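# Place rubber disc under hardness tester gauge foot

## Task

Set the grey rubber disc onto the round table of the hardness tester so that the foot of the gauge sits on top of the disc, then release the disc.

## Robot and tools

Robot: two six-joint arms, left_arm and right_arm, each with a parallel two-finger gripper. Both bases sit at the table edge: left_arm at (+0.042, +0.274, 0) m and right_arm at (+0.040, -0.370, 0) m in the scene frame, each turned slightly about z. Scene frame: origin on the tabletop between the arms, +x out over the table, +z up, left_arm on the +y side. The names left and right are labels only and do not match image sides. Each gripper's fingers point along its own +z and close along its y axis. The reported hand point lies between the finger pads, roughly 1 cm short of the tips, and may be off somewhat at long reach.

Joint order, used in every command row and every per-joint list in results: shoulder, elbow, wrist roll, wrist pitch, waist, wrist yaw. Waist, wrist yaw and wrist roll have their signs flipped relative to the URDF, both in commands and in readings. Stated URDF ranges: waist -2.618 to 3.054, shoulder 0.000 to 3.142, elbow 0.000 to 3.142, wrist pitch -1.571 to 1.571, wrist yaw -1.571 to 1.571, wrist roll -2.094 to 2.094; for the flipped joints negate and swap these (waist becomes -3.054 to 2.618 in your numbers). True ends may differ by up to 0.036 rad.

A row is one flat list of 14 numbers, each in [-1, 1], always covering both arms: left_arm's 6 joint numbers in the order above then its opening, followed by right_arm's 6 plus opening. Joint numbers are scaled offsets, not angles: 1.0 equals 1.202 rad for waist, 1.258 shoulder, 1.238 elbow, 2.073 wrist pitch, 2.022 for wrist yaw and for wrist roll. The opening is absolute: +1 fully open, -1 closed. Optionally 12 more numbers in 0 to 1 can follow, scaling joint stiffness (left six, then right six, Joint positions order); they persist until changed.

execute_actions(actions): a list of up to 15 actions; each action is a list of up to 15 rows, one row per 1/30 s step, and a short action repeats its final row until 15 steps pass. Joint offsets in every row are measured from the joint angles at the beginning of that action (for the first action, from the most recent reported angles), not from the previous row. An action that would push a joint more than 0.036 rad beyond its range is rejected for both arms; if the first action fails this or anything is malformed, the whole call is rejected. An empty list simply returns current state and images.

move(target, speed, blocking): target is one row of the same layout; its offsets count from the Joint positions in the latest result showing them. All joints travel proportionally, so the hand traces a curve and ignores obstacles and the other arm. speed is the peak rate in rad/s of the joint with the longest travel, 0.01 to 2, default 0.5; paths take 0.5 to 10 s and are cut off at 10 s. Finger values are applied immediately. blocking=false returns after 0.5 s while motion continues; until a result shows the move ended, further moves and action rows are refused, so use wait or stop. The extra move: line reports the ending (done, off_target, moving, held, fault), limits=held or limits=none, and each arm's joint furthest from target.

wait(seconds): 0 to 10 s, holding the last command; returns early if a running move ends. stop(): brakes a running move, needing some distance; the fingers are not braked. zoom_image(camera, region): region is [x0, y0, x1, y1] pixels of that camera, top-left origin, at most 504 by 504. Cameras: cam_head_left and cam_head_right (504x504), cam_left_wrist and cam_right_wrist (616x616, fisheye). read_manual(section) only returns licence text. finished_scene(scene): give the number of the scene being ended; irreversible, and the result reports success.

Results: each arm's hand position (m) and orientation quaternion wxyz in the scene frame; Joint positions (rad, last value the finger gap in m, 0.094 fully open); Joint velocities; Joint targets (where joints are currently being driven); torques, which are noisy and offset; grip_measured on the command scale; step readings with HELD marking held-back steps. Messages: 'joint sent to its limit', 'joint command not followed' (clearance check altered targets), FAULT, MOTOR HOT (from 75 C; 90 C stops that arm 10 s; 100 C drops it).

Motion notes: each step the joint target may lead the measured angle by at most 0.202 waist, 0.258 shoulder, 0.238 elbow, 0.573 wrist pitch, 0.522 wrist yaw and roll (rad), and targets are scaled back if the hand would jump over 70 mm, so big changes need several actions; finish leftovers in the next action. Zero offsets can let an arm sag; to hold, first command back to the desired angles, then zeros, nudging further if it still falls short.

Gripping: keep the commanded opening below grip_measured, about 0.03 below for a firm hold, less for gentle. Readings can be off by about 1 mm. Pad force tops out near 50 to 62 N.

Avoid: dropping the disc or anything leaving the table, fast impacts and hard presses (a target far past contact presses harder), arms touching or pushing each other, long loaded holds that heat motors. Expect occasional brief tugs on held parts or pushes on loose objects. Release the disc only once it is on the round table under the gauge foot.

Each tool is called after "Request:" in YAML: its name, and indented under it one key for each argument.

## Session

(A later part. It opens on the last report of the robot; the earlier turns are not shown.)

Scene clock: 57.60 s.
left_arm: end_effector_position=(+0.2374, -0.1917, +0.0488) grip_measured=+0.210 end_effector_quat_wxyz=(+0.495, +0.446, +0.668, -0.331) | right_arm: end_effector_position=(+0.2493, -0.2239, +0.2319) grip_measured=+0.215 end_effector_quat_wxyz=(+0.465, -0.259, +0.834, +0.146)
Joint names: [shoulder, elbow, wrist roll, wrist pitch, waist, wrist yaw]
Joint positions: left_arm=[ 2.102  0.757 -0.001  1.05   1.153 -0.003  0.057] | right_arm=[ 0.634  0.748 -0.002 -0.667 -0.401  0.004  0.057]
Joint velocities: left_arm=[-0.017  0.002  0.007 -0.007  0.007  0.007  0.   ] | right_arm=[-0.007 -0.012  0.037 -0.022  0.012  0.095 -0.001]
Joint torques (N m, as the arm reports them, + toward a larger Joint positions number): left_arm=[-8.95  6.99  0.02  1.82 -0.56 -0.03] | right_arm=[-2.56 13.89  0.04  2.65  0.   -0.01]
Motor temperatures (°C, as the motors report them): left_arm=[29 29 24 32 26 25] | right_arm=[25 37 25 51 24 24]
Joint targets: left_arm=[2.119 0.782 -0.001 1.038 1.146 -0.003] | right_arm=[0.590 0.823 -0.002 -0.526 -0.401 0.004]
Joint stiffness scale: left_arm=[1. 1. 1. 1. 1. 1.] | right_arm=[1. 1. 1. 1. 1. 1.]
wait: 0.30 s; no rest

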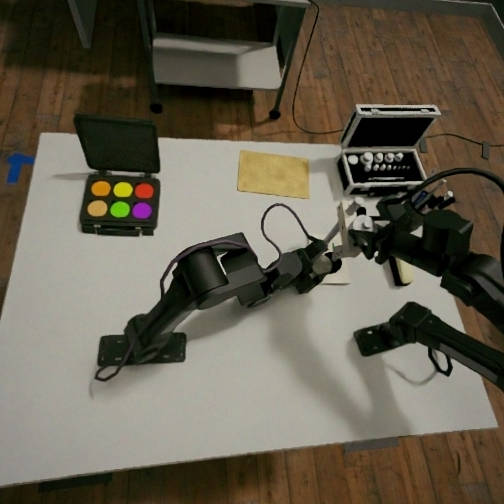

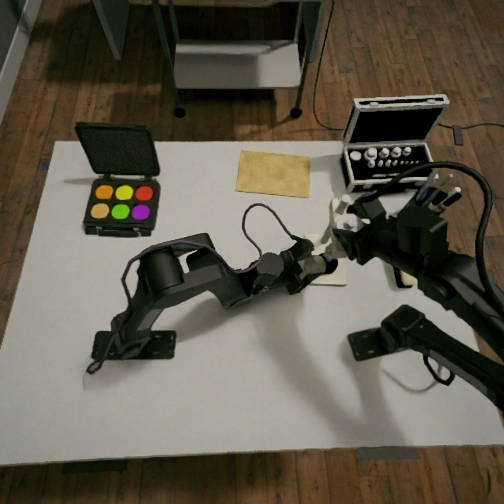

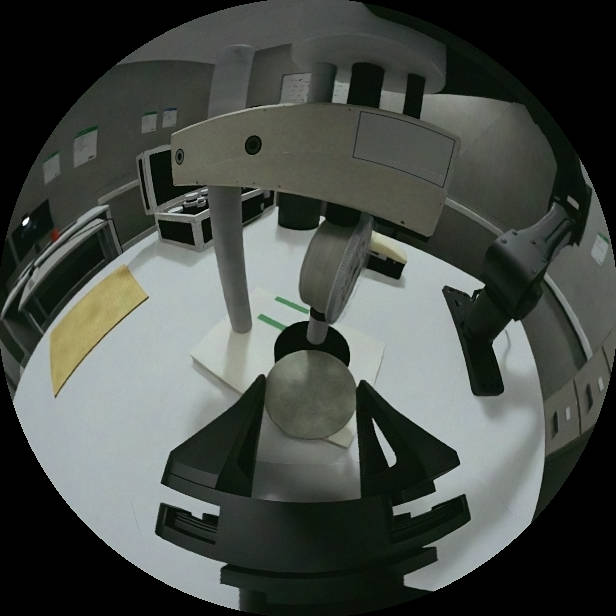

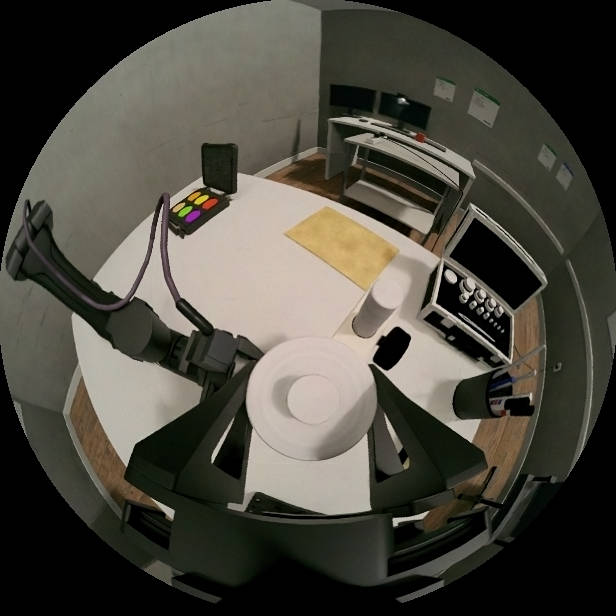

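Request:
execute_actions:
  actions:
    - [[0.012,0.018,0,-0.012,0,0,0.17,-0.035,0.06,0,0.068,0,0,0.16],[0.013,0.018,0,-0.014,0,0,0.17,-0.035,0.06,0,0.068,0,0,0.16],[0.014,0.018,0,-0.015,0,0,0.17,-0.035,0.06,0,0.068,0,0,0.16],[0.015,0.02,0,-0.015,0,0,0.17,-0.035,0.06,0,0.068,0,0,0.16],[0.017,0.026,0,-0.016,0,0,0.17,-0.035,0.06,0,0.068,0,0,0.16],[0.02,0.033,0,-0.018,0,0,0.17,-0.035,0.06,0,0.068,0,0,0.16],[0.022,0.04,0,-0.02,0,0,0.17,-0.035,0.06,0,0.068,0,0,0.16],[0.025,0.047,0,-0.022,0,0,0.17,-0.035,0.06,0,0.068,0,0,0.16],[0.028,0.054,0,-0.024,0,0,0.17,-0.035,0.06,0,0.068,0,0,0.16],[0.03,0.061,0,-0.026,0,0,0.17,-0.035,0.06,0,0.068,0,0,0.16],[0.033,0.068,0,-0.028,0,0,0.17,-0.035,0.06,0,0.068,0,0,0.16],[0.035,0.075,0,-0.03,0,0,0.17,-0.035,0.06,0,0.068,0,0,0.16],[0.038,0.082,0,-0.032,0,0,0.17,-0.035,0.06,0,0.068,0,0,0.16],[0.04,0.088,0,-0.034,0,0,0.17,-0.035,0.06,0,0.068,0,0,0.16],[0.042,0.094,0,-0.035,0,0,0.17,-0.035,0.06,0,0.068,0,0,0.16]]

Request:
wait:
  seconds: 0.3

Scene clock: 65.57 s.
left_arm: end_effector_position=(+0.2439, -0.2071, +0.0478) grip_measured=+0.210 end_effector_quat_wxyz=(+0.493, +0.447, +0.670, -0.329) | right_arm: end_effector_position=(+0.2493, -0.2239, +0.2319) grip_measured=+0.215 end_effector_quat_wxyz=(+0.465, -0.259, +0.834, +0.146)
Joint names: [shoulder, elbow, wrist roll, wrist pitch, waist, wrist yaw]
Joint positions: left_arm=[ 2.135  0.835 -0.001  0.999  1.153 -0.003  0.057] | right_arm=[ 0.634  0.748 -0.002 -0.667 -0.401  0.004  0.057]
Joint velocities: left_arm=[ 0.09   0.227 -0.007 -0.037  0.017 -0.007 -0.001] | right_arm=[ 0.007  0.002  0.095 -0.022  0.007  0.037  0.   ]
Joint torques (N m, as the arm reports them, + toward a larger Joint positions number): left_arm=[-9.63  7.2   0.02  1.93 -0.07 -0.03] | right_arm=[-2.55 13.84  0.02  2.66  0.02  0.  ]
Motor temperatures (°C, as the motors report them): left_arm=[29 30 24 33 26 25] | right_arm=[25 38 25 54 24 24]
Joint targets: left_arm=[2.155 0.874 -0.001 0.978 1.153 -0.003] | right_arm=[0.590 0.823 -0.002 -0.526 -0.401 0.004]
Joint stiffness scale: left_arm=[1. 1. 1. 1. 1. 1.] | right_arm=[1. 1. 1. 1. 1. 1.]
Step readings (joint positions):
0: left_arm=[2.102 0.757 -0.001 1.050 1.153 -0.003] | right_arm=[0.634 0.748 -0.002 -0.667 -0.401 0.004]
1: left_arm=[2.102 0.757 -0.001 1.048 1.153 -0.003] | right_arm=[0.634 0.748 -0.002 -0.667 -0.401 0.004]
2: left_arm=[2.102 0.757 -0.001 1.046 1.153 -0.003] | right_arm=[0.634 0.748 -0.002 -0.667 -0.401 0.004]
4: left_arm=[2.102 0.757 -0.001 1.040 1.153 -0.003] | right_arm=[0.634 0.748 -0.002 -0.667 -0.401 0.004]
8: left_arm=[2.109 0.773 -0.001 1.027 1.153 -0.003] | right_arm=[0.634 0.748 -0.002 -0.667 -0.401 0.004]
15: Joint positions above

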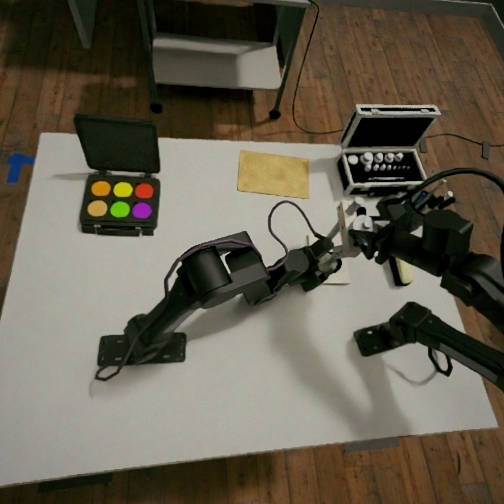

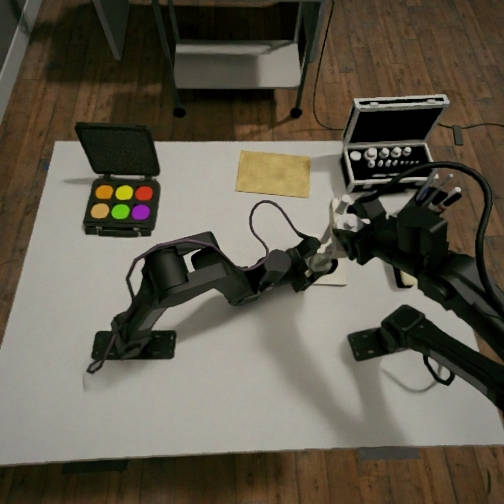

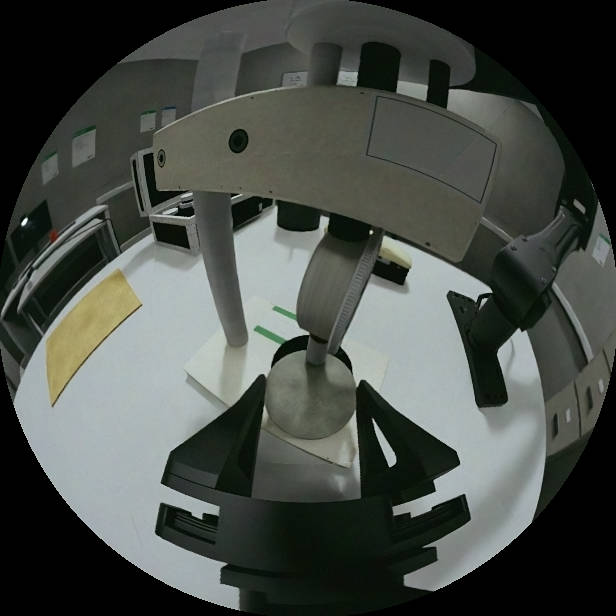

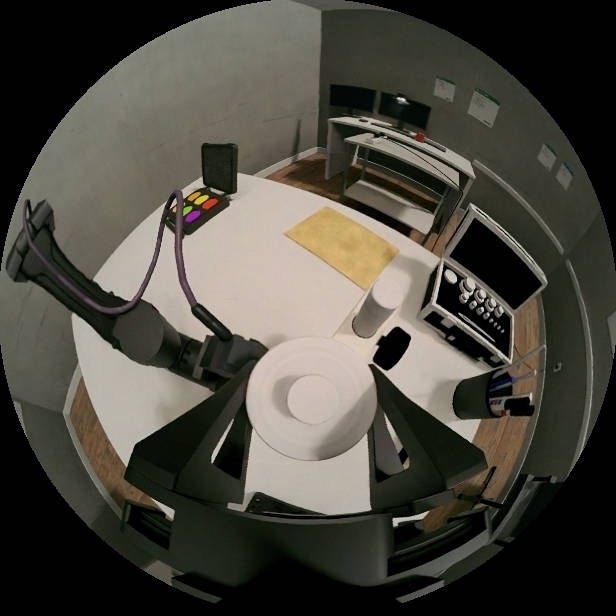

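Scene clock: 65.87 s.
left_arm: end_effector_position=(+0.2450, -0.2098, +0.0479) grip_measured=+0.210 end_effector_quat_wxyz=(+0.493, +0.447, +0.670, -0.329) | right_arm: end_effector_position=(+0.2493, -0.2239, +0.2319) grip_measured=+0.215 end_effector_quat_wxyz=(+0.465, -0.259, +0.834, +0.146)
Joint names: [shoulder, elbow, wrist roll, wrist pitch, waist, wrist yaw]
Joint positions: left_arm=[ 2.14   0.848 -0.001  0.989  1.153 -0.003  0.057] | right_arm=[ 0.634  0.748 -0.002 -0.667 -0.401  0.004  0.057]
Joint velocities: left_arm=[-0.012  0.002 -0.007  0.007  0.002  0.037  0.   ] | right_arm=[-0.012  0.002 -0.022  0.037 -0.022  0.081 -0.002]
Joint torques (N m, as the arm reports them, + toward a larger Joint positions number): left_arm=[-9.69  7.4   0.02  1.85 -0.05 -0.04] | right_arm=[-2.53 13.87  0.02  2.66  0.01  0.  ]
Motor temperatures (°C, as the motors report them): left_arm=[29 30 24 33 26 25] | right_arm=[25 38 25 54 24 24]
Joint targets: left_arm=[2.155 0.874 -0.001 0.978 1.153 -0.003] | right_arm=[0.590 0.823 -0.002 -0.526 -0.401 0.004]
Joint stiffness scale: left_arm=[1. 1. 1. 1. 1. 1.] | right_arm=[1. 1. 1. 1. 1. 1.]
wait: 0.30 s; at rest by 0.27 s

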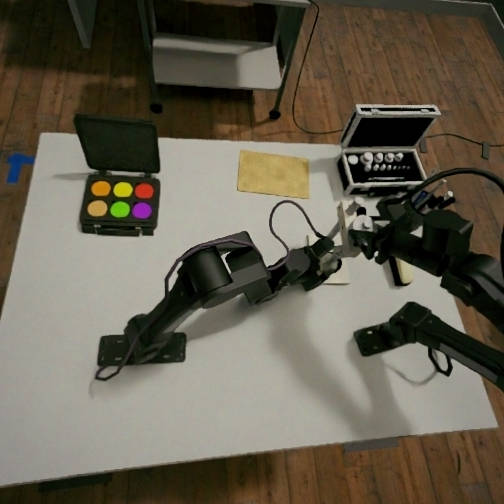

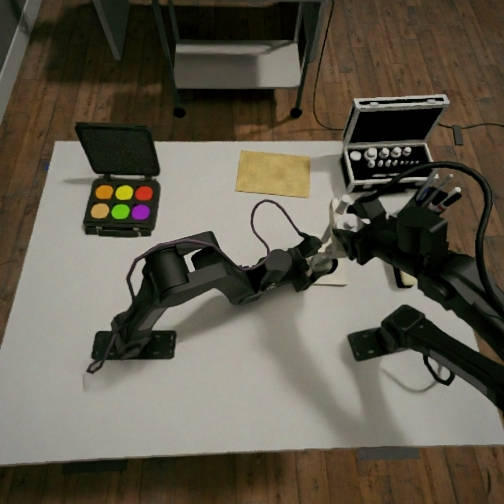

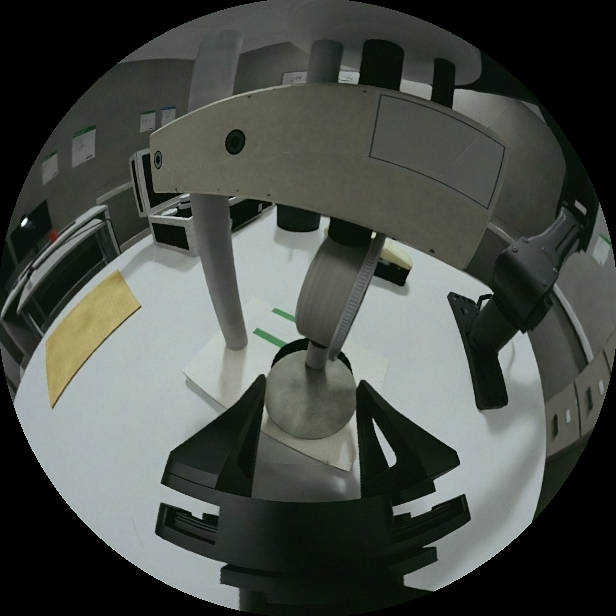

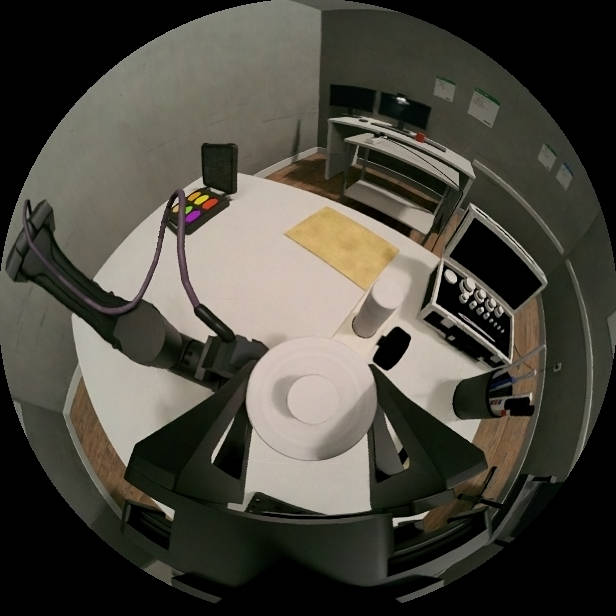

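Request:
execute_actions:
  actions:
    - [[0.014,0.024,0,-0.006,0,0,0.17,-0.035,0.06,0,0.068,0,0,0.16],[0.016,0.03,0,-0.008,0,0,0.17,-0.035,0.06,0,0.068,0,0,0.16],[0.019,0.036,0,-0.01,0,0,0.17,-0.035,0.06,0,0.068,0,0,0.16],[0.021,0.042,0,-0.012,0,0,0.17,-0.035,0.06,0,0.068,0,0,0.16],[0.024,0.048,0,-0.014,0,0,0.17,-0.035,0.06,0,0.068,0,0,0.16],[0.026,0.054,0,-0.016,0,0,0.17,-0.035,0.06,0,0.068,0,0,0.16],[0.029,0.06,0,-0.018,0,0,0.17,-0.035,0.06,0,0.068,0,0,0.16],[0.031,0.066,0,-0.02,0,0,0.17,-0.035,0.06,0,0.068,0,0,0.16],[0.034,0.072,0,-0.022,0,0,0.17,-0.035,0.06,0,0.068,0,0,0.16],[0.036,0.078,0,-0.024,0,0,0.17,-0.035,0.06,0,0.068,0,0,0.16],[0.038,0.082,0,-0.026,0,0,0.17,-0.035,0.06,0,0.068,0,0,0.16]]
    - [[0,0,0,-0.01,0,0,0.19,-0.035,0.06,0,0.068,0,0,0.16],[0,0,0,-0.014,0,0,0.19,-0.035,0.06,0,0.068,0,0,0.16],[0,0,0,-0.016,0,0,0.19,-0.035,0.06,0,0.068,0,0,0.16],[0,0,0,-0.016,0,0,0.19,-0.035,0.06,0,0.068,0,0,0.16],[0,0,0,-0.016,0,0,0.19,-0.035,0.06,0,0.068,0,0,0.16],[0,0,0,-0.016,0,0,0.19,-0.035,0.06,0,0.068,0,0,0.16],[0,0,0,-0.016,0,0,0.2,-0.035,0.06,0,0.068,0,0,0.16],[0,0,0,-0.014,0,0,0.205,-0.035,0.06,0,0.068,0,0,0.16],[0,0,0,-0.01,0,0,0.21,-0.035,0.06,0,0.068,0,0,0.16],[0,0,0,-0.006,0,0,0.22,-0.035,0.06,0,0.068,0,0,0.16],[0,0,0,-0.006,0,0,0.26,-0.035,0.06,0,0.068,0,0,0.16],[0,0,0,-0.006,0,0,0.45,-0.035,0.06,0,0.068,0,0,0.16]]

Request:
zoom_image:
  camera: "cam_left_wrist"
  region: [210, 290, 410, 490]

Scene clock: 78.23 s.
left_arm: end_effector_position=(+0.2512, -0.2247, +0.0484) grip_measured=+0.447 end_effector_quat_wxyz=(+0.492, +0.448, +0.671, -0.328) | right_arm: end_effector_position=(+0.2493, -0.2239, +0.2319) grip_measured=+0.215 end_effector_quat_wxyz=(+0.465, -0.259, +0.834, +0.146)
Joint names: [shoulder, elbow, wrist roll, wrist pitch, waist, wrist yaw]
Joint positions: left_arm=[ 2.171  0.923 -0.001  0.942  1.153 -0.003  0.068] | right_arm=[ 0.634  0.748 -0.002 -0.667 -0.401  0.004  0.057]
Joint velocities: left_arm=[-0.007  0.012  0.081 -0.007  0.007  0.037  0.003] | right_arm=[-0.007 -0.007 -0.022  0.051  0.022 -0.007 -0.   ]
Joint torques (N m, as the arm reports them, + toward a larger Joint positions number): left_arm=[-11.3    5.5    0.03   1.96  -0.07  -0.04] | right_arm=[-2.57 13.89  0.02  2.65  0.04  0.  ]
Motor temperatures (°C, as the motors report them): left_arm=[30 30 24 33 26 25] | right_arm=[25 39 25 57 24 24]
Joint targets: left_arm=[2.171 0.923 -0.001 0.938 1.153 -0.003] | right_arm=[0.590 0.823 -0.002 -0.526 -0.401 0.004]
Joint stiffness scale: left_arm=[1. 1. 1. 1. 1. 1.] | right_arm=[1. 1. 1. 1. 1. 1.]
Step readings (joint positions; steps 1 to 15: 1st action; 16 to 30: 2nd action):
0: left_arm=[2.140 0.848 -0.001 0.989 1.153 -0.003] | right_arm=[0.634 0.748 -0.002 -0.667 -0.401 0.004]
1: left_arm=[2.140 0.848 -0.001 0.989 1.153 -0.003] | right_arm=[0.634 0.748 -0.002 -0.667 -0.401 0.004]
2: left_arm=[2.140 0.849 -0.001 0.988 1.153 -0.003] | right_arm=[0.634 0.748 -0.002 -0.667 -0.401 0.004]
4: left_arm=[2.143 0.860 -0.001 0.982 1.153 -0.003] | right_arm=[0.634 0.748 -0.002 -0.667 -0.401 0.004]
8: left_arm=[2.158 0.891 -0.001 0.969 1.153 -0.003] | right_arm=[0.634 0.748 -0.002 -0.667 -0.401 0.004]
15: left_arm=[2.171 0.923 -0.001 0.950 1.153 -0.003] | right_arm=[0.634 0.748 -0.002 -0.667 -0.401 0.004]
16: left_arm=[2.171 0.923 -0.001 0.949 1.153 -0.003] | right_arm=[0.634 0.748 -0.002 -0.667 -0.401 0.004]
17: left_arm=[2.171 0.923 -0.001 0.947 1.153 -0.003] | right_arm=[0.634 0.748 -0.002 -0.667 -0.401 0.004]
19: left_arm=[2.171 0.923 -0.001 0.942 1.153 -0.003] | right_arm=[0.634 0.748 -0.002 -0.667 -0.401 0.004]
23: left_arm=[2.171 0.923 -0.001 0.942 1.153 -0.003] | right_arm=[0.634 0.748 -0.002 -0.667 -0.401 0.004]
30: Joint positions above

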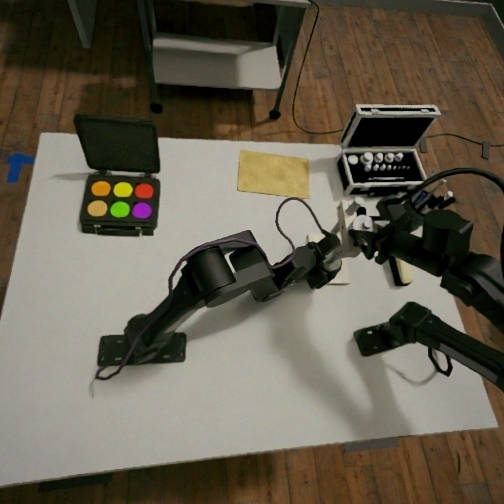

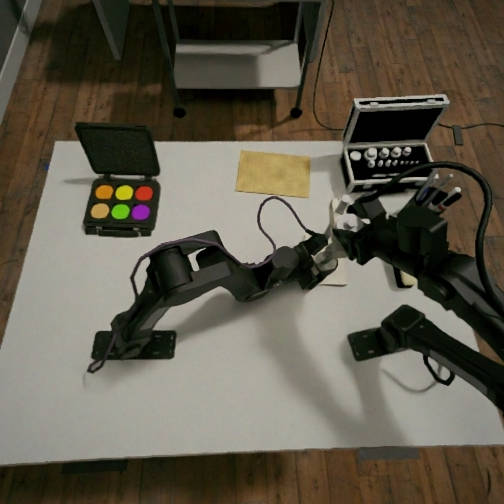

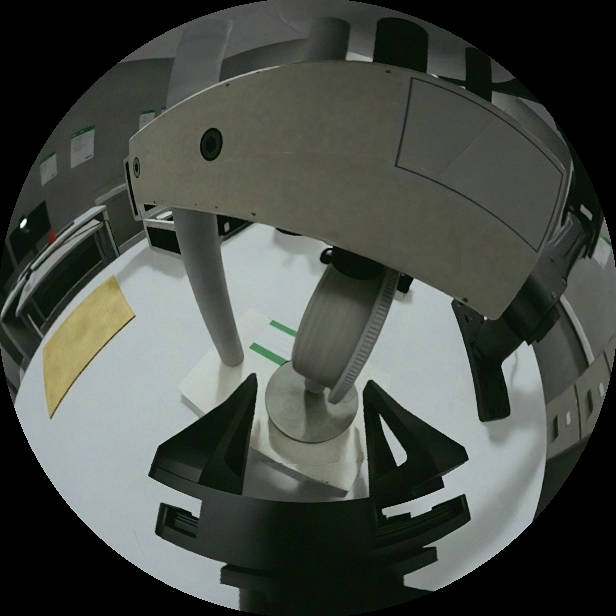

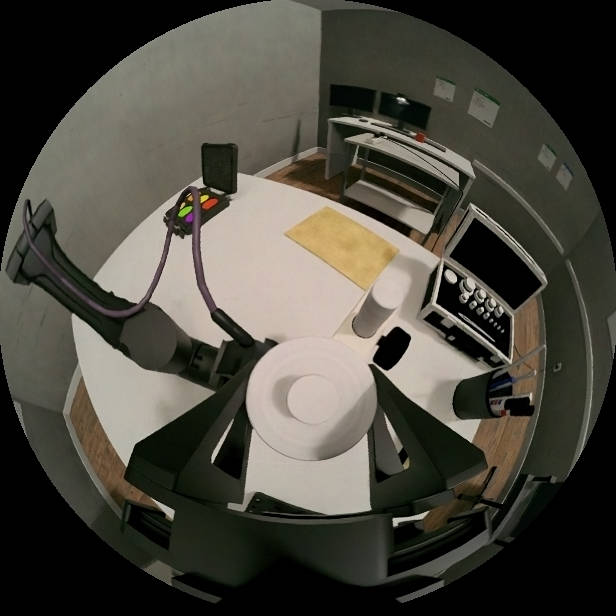

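Region (210, 290, 410, 490) of cam_left_wrist's 616x616 image, scaled by 2.520, with more detail than that image has.

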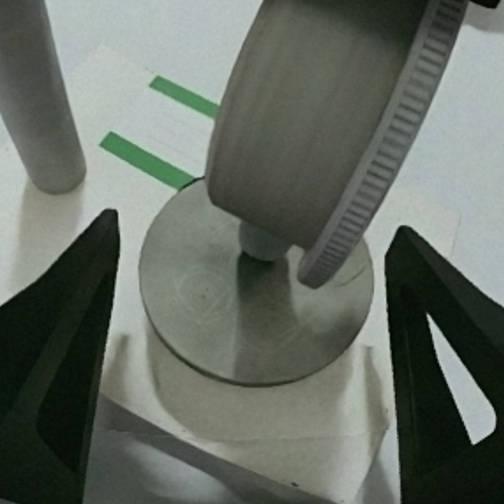

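Now retreat left, lower the weight gently, unload and release.

Request:
execute_actions:
  actions:
    - [[-0.02,-0.012,0,0.007,0,0,0.45,-0.035,0.045,0,0.068,0,0,0.16],[-0.025,-0.022,0,0.011,0,0,0.45,-0.035,0.035,0,0.068,0,0,0.16],[-0.03,-0.033,0,0.015,0,0,0.45,-0.035,0.028,0,0.068,0,0,0.16],[-0.035,-0.044,0,0.019,0,0,0.45,-0.035,0.024,0,0.069,0,0,0.16],[-0.04,-0.055,0,0.023,0,0,0.45,-0.035,0.021,0,0.07,0,0,0.16],[-0.045,-0.066,0,0.027,0,0,0.45,-0.035,0.018,0,0.071,0,0,0.16],[-0.05,-0.077,0,0.031,0,0,0.45,-0.035,0.015,0,0.072,0,0,0.16],[-0.055,-0.088,0,0.035,0,0,0.45,-0.035,0.012,0,0.073,0,0,0.16],[-0.06,-0.099,0,0.039,0,0,0.45,-0.035,0.009,0,0.074,0,0,0.16],[-0.065,-0.11,0,0.043,0,0,0.45,-0.035,0.006,0,0.075,0,0,0.16],[-0.07,-0.121,0,0.047,0,0,0.45,-0.035,0.003,0,0.076,0,0,0.16],[-0.075,-0.132,0,0.051,0,0,0.45,-0.035,0,0,0.077,0,0,0.16],[-0.08,-0.143,0,0.055,0,0,0.45,-0.035,-0.003,0,0.078,0,0,0.16],[-0.085,-0.154,0,0.059,0,0,0.45,-0.035,-0.006,0,0.078,0,0,0.16],[-0.09,-0.165,0,0.063,0,0,0.45,-0.035,-0.009,0,0.078,0,0,0.16]]
    - [[-0.034,-0.036,0,0.022,0,0,0.45,-0.032,0.016,0,0.064,0,0,0.16],[-0.037,-0.042,0,0.024,0,0,0.45,-0.028,0.014,0,0.057,0,0,0.16],[-0.04,-0.048,0,0.026,0,0,0.45,-0.024,0.012,0,0.05,0,0,0.16],[-0.042,-0.052,0,0.027,0,0,0.45,-0.02,0.01,0,0.043,0,0,0.16],[-0.043,-0.055,0,0.028,0,0,0.45,-0.016,0.008,0,0.036,0,0,0.16],[-0.043,-0.055,0,0.028,0,0,0.45,-0.012,0.006,0,0.029,0,0,0.16],[-0.043,-0.055,0,0.028,0,0,0.45,-0.009,0.004,0,0.022,0,0,0.16],[-0.043,-0.055,0,0.028,0,0,0.45,-0.006,0.002,0,0.015,0,0,0.16],[-0.043,-0.055,0,0.028,0,0,0.45,-0.003,0,0,0.008,0,0,0.16],[-0.043,-0.055,0,0.028,0,0,0.45,0,-0.003,0,0.002,0,0,0.16],[-0.043,-0.055,0,0.028,0,0,0.45,0,-0.003,0,0.002,0,0,0.16],[-0.043,-0.055,0,0.028,0,0,0.45,0,-0.003,0,0.002,0,0,0.21],[-0.043,-0.055,0,0.028,0,0,0.45,0,-0.003,0,0.002,0,0,0.6]]

Request:
move:
  target: [0,0,0,0,0,0,0.45, -0.15,0.05,0,-0.1,0,0,0.6]
  speed: 0.4

Request:
zoom_image:
  camera: "cam_left_wrist"
  region: [190, 170, 430, 410]

Scene clock: 90.20 s.
left_arm: end_effector_position=(+0.2334, -0.1821, +0.0551) grip_measured=+0.448 end_effector_quat_wxyz=(+0.501, +0.444, +0.664, -0.334) | right_arm: end_effector_position=(+0.2499, -0.2235, +0.2223) grip_measured=+0.587 end_effector_quat_wxyz=(+0.460, -0.260, +0.837, +0.145)
Joint names: [shoulder, elbow, wrist roll, wrist pitch, waist, wrist yaw]
Joint positions: left_arm=[ 2.068  0.707 -0.001  1.082  1.153 -0.003  0.068] | right_arm=[ 0.633  0.718 -0.002 -0.65  -0.401  0.004  0.075]
Joint velocities: left_arm=[-0.017 -0.002  0.022  0.037 -0.002  0.022  0.   ] | right_arm=[ 0.002 -0.002 -0.051 -0.007  0.012 -0.007  0.02 ]
Joint torques (N m, as the arm reports them, + toward a larger Joint positions number): left_arm=[-11.96   3.34   0.02   2.01  -0.07  -0.03] | right_arm=[ 0.54  7.74  0.03  1.44 -0.01  0.01]
Motor temperatures (°C, as the motors report them): left_arm=[31 30 24 33 26 25] | right_arm=[25 40 25 59 24 24]
Joint targets: left_arm=[2.041 0.690 -0.001 1.090 1.153 -0.003] | right_arm=[0.634 0.719 -0.002 -0.650 -0.401 0.004]
Joint stiffness scale: left_arm=[1. 1. 1. 1. 1. 1.] | right_arm=[1. 1. 1. 1. 1. 1.]
Step readings (joint positions; steps 1 to 15: 1st action; 16 to 30: 2nd action):
0: left_arm=[2.171 0.923 -0.001 0.942 1.153 -0.003] | right_arm=[0.634 0.748 -0.002 -0.667 -0.401 0.004]
1: left_arm=[2.171 0.923 -0.001 0.942 1.153 -0.003] | right_arm=[0.634 0.748 -0.002 -0.667 -0.401 0.004]
2: left_arm=[2.171 0.922 -0.001 0.945 1.153 -0.003] | right_arm=[0.634 0.747 -0.002 -0.667 -0.401 0.004]
4: left_arm=[2.165 0.908 -0.001 0.955 1.153 -0.003] | right_arm=[0.634 0.746 -0.002 -0.665 -0.401 0.004]
8: left_arm=[2.139 0.854 -0.001 0.980 1.153 -0.003] | right_arm=[0.634 0.740 -0.002 -0.663 -0.401 0.004]
15: left_arm=[2.095 0.758 -0.001 1.032 1.153 -0.003] | right_arm=[0.634 0.723 -0.002 -0.654 -0.401 0.004]
16: left_arm=[2.089 0.746 -0.001 1.039 1.153 -0.003] | right_arm=[0.633 0.722 -0.002 -0.654 -0.401 0.004]
17: left_arm=[2.084 0.735 -0.001 1.045 1.153 -0.003] | right_arm=[0.633 0.722 -0.002 -0.654 -0.401 0.004]
19: left_arm=[2.075 0.719 -0.001 1.057 1.153 -0.003] | right_arm=[0.633 0.722 -0.002 -0.654 -0.401 0.004]
23: left_arm=[2.068 0.707 -0.001 1.072 1.153 -0.003] | right_arm=[0.633 0.720 -0.002 -0.655 -0.401 0.004]
30: Joint positions above

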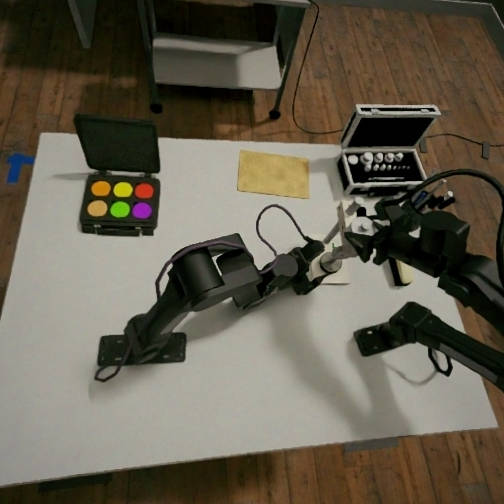

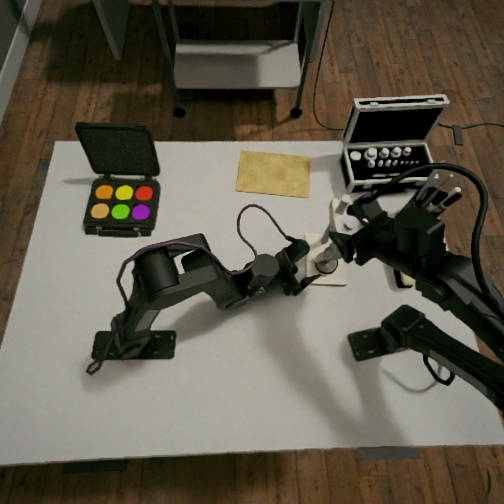

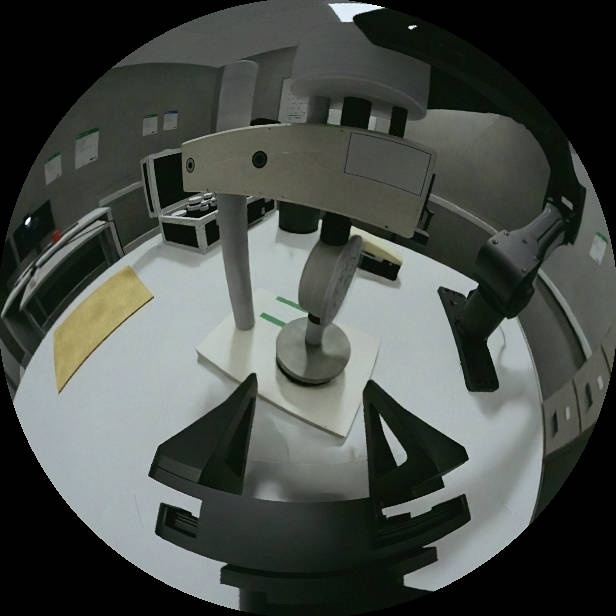

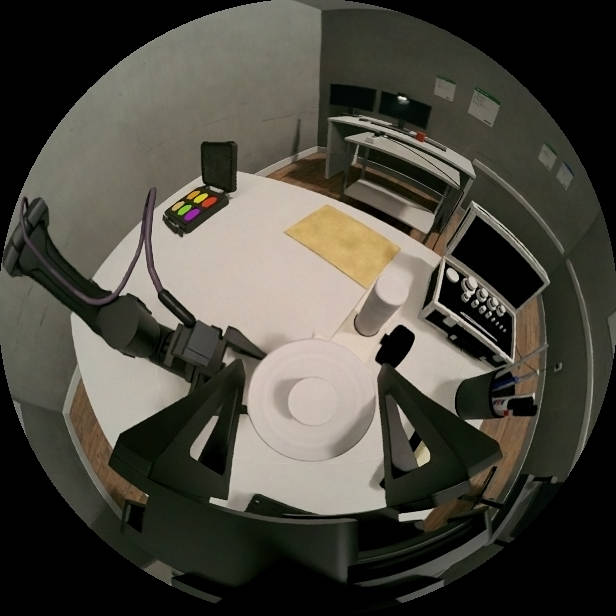

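Scene clock: 91.43 s.
left_arm: end_effector_position=(+0.2334, -0.1821, +0.0551) grip_measured=+0.448 end_effector_quat_wxyz=(+0.501, +0.444, +0.664, -0.334) | right_arm: end_effector_position=(+0.2158, -0.2469, +0.2425) grip_measured=+0.598 end_effector_quat_wxyz=(+0.477, -0.257, +0.827, +0.150)
Joint names: [shoulder, elbow, wrist roll, wrist pitch, waist, wrist yaw]
Joint positions: left_arm=[ 2.068  0.707 -0.001  1.082  1.153 -0.003  0.068] | right_arm=[ 0.462  0.765 -0.002 -0.827 -0.401  0.004  0.075]
Joint velocities: left_arm=[-0.012 -0.012 -0.007 -0.037 -0.007  0.007 -0.   ] | right_arm=[ 0.012 -0.007  0.022  0.022  0.012  0.066 -0.001]
Joint torques (N m, as the arm reports them, + toward a larger Joint positions number): left_arm=[-9.89  4.8   0.03  1.96 -0.05 -0.03] | right_arm=[ 0.63  8.3   0.03  1.28  0.02 -0.01]
Motor temperatures (°C, as the motors report them): left_arm=[31 30 24 33 26 25] | right_arm=[25 39 25 58 24 24]
Joint targets: left_arm=[2.068 0.707 -0.001 1.082 1.153 -0.003] | right_arm=[0.444 0.780 -0.002 -0.858 -0.401 0.004]
Joint stiffness scale: left_arm=[1. 1. 1. 1. 1. 1.] | right_arm=[1. 1. 1. 1. 1. 1.]
move: off_target (right_arm); limits=none; left_arm: farthest joint: the waist, 0.000 radians from its target (0.000 radians at the start); right_arm: farthest joint: the wrist pitch, 0.030 radians from its target (0.207 radians at the start)

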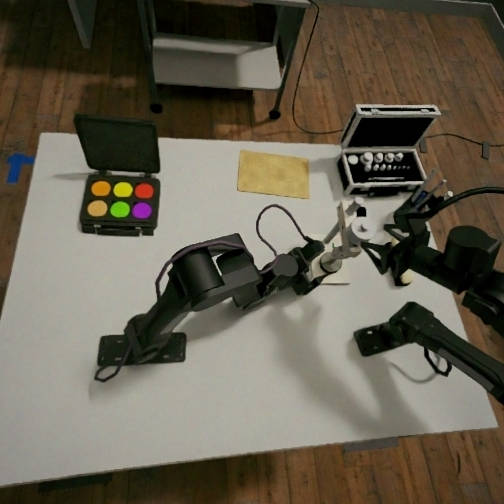

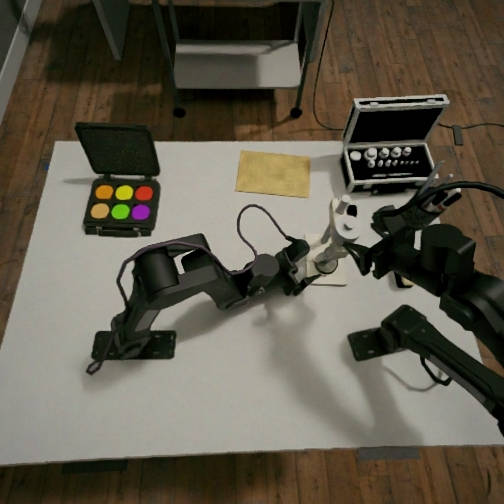

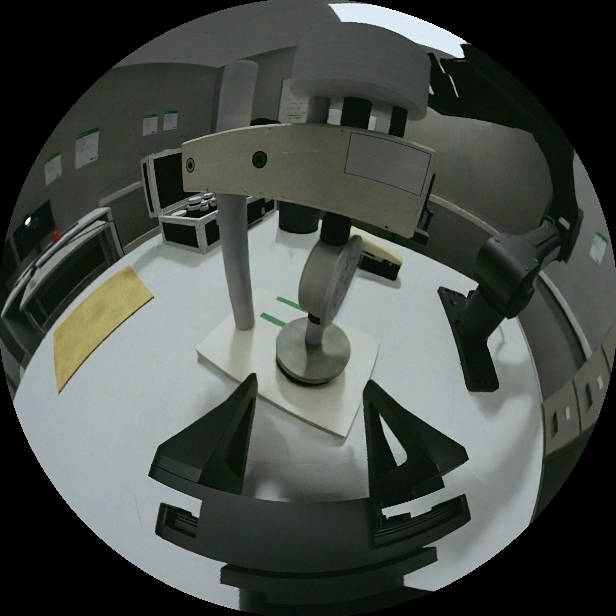

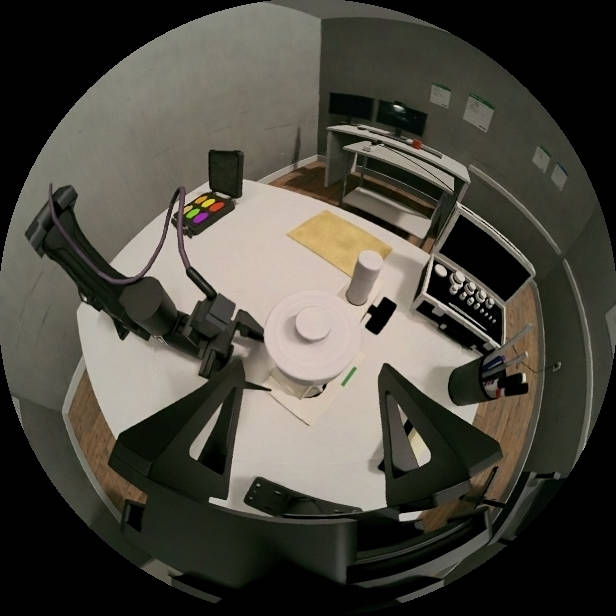

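Region (190, 170, 430, 410) of cam_left_wrist's 616x616 image, scaled by 2.100, with more detail than that image has.

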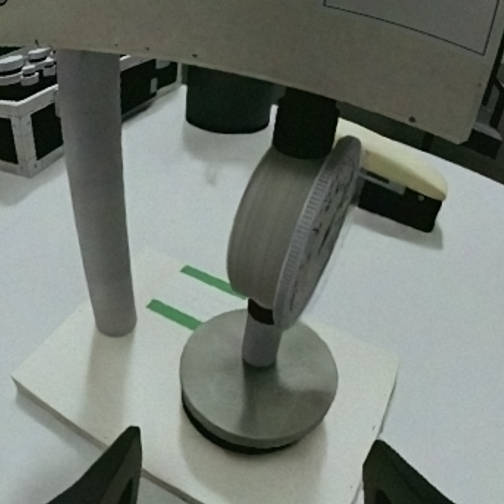

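Request:
execute_actions:
  actions: []

Scene clock: 95.37 s.
left_arm: end_effector_position=(+0.2334, -0.1821, +0.0551) grip_measured=+0.448 end_effector_quat_wxyz=(+0.501, +0.444, +0.664, -0.334) | right_arm: end_effector_position=(+0.2158, -0.2469, +0.2424) grip_measured=+0.598 end_effector_quat_wxyz=(+0.477, -0.257, +0.827, +0.150)
Joint names: [shoulder, elbow, wrist roll, wrist pitch, waist, wrist yaw]
Joint positions: left_arm=[ 2.068  0.707 -0.001  1.082  1.153 -0.003  0.068] | right_arm=[ 0.462  0.765 -0.002 -0.828 -0.401  0.004  0.075]
Joint velocities: left_arm=[-0.012 -0.022  0.037  0.022 -0.007 -0.066 -0.   ] | right_arm=[ 0.012  0.012  0.007  0.022  0.012  0.095 -0.001]
Joint torques (N m, as the arm reports them, + toward a larger Joint positions number): left_arm=[-9.89  4.82  0.02  1.96 -0.06 -0.04] | right_arm=[0.62 8.31 0.03 1.27 0.02 0.  ]
Motor temperatures (°C, as the motors report them): left_arm=[31 30 24 33 26 25] | right_arm=[25 38 25 56 24 24]
Joint targets: left_arm=[2.068 0.707 -0.001 1.082 1.153 -0.003] | right_arm=[0.444 0.780 -0.002 -0.857 -0.401 0.004]
Joint stiffness scale: left_arm=[1. 1. 1. 1. 1. 1.] | right_arm=[1. 1. 1. 1. 1. 1.]

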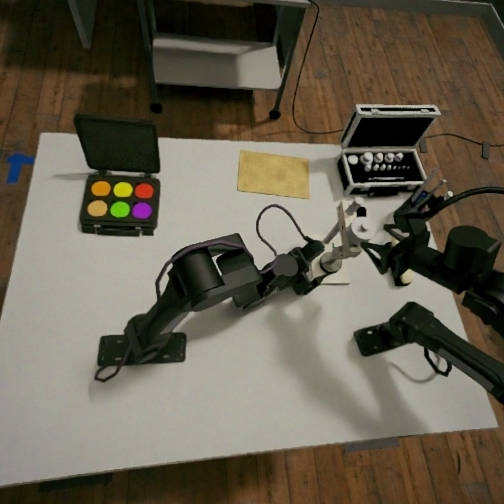

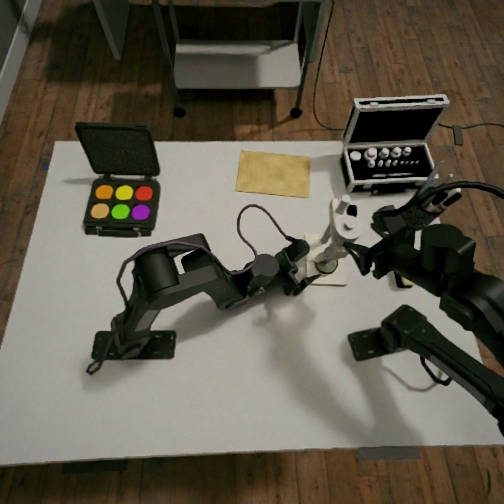

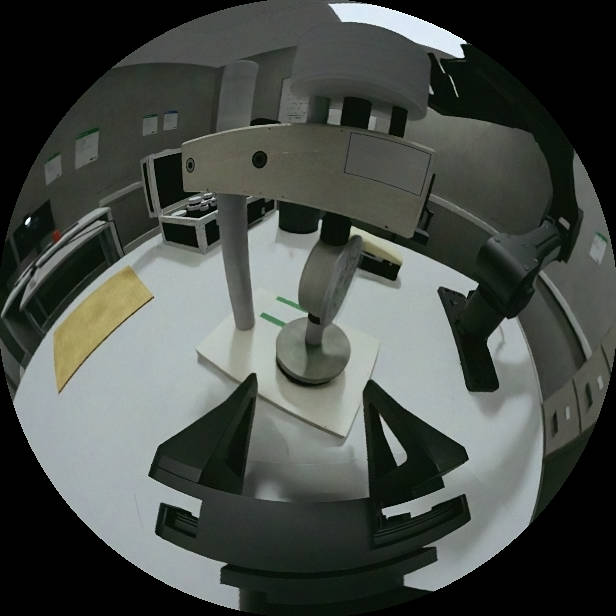

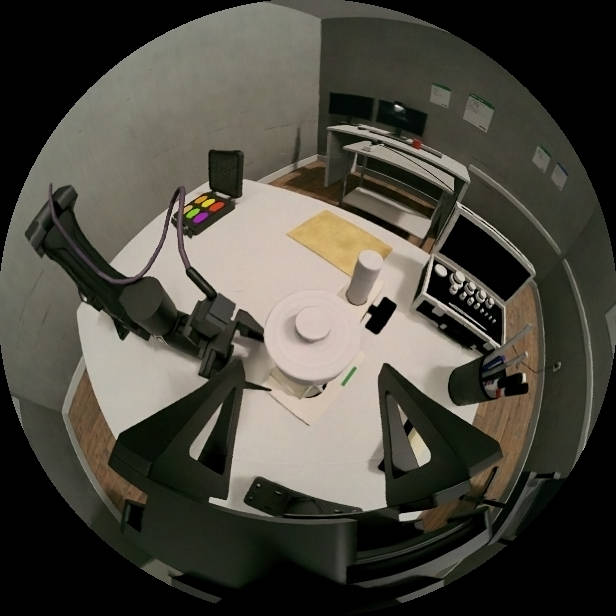

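Request:
finished_scene:
  scene: 2

The scene is finished: the task was done.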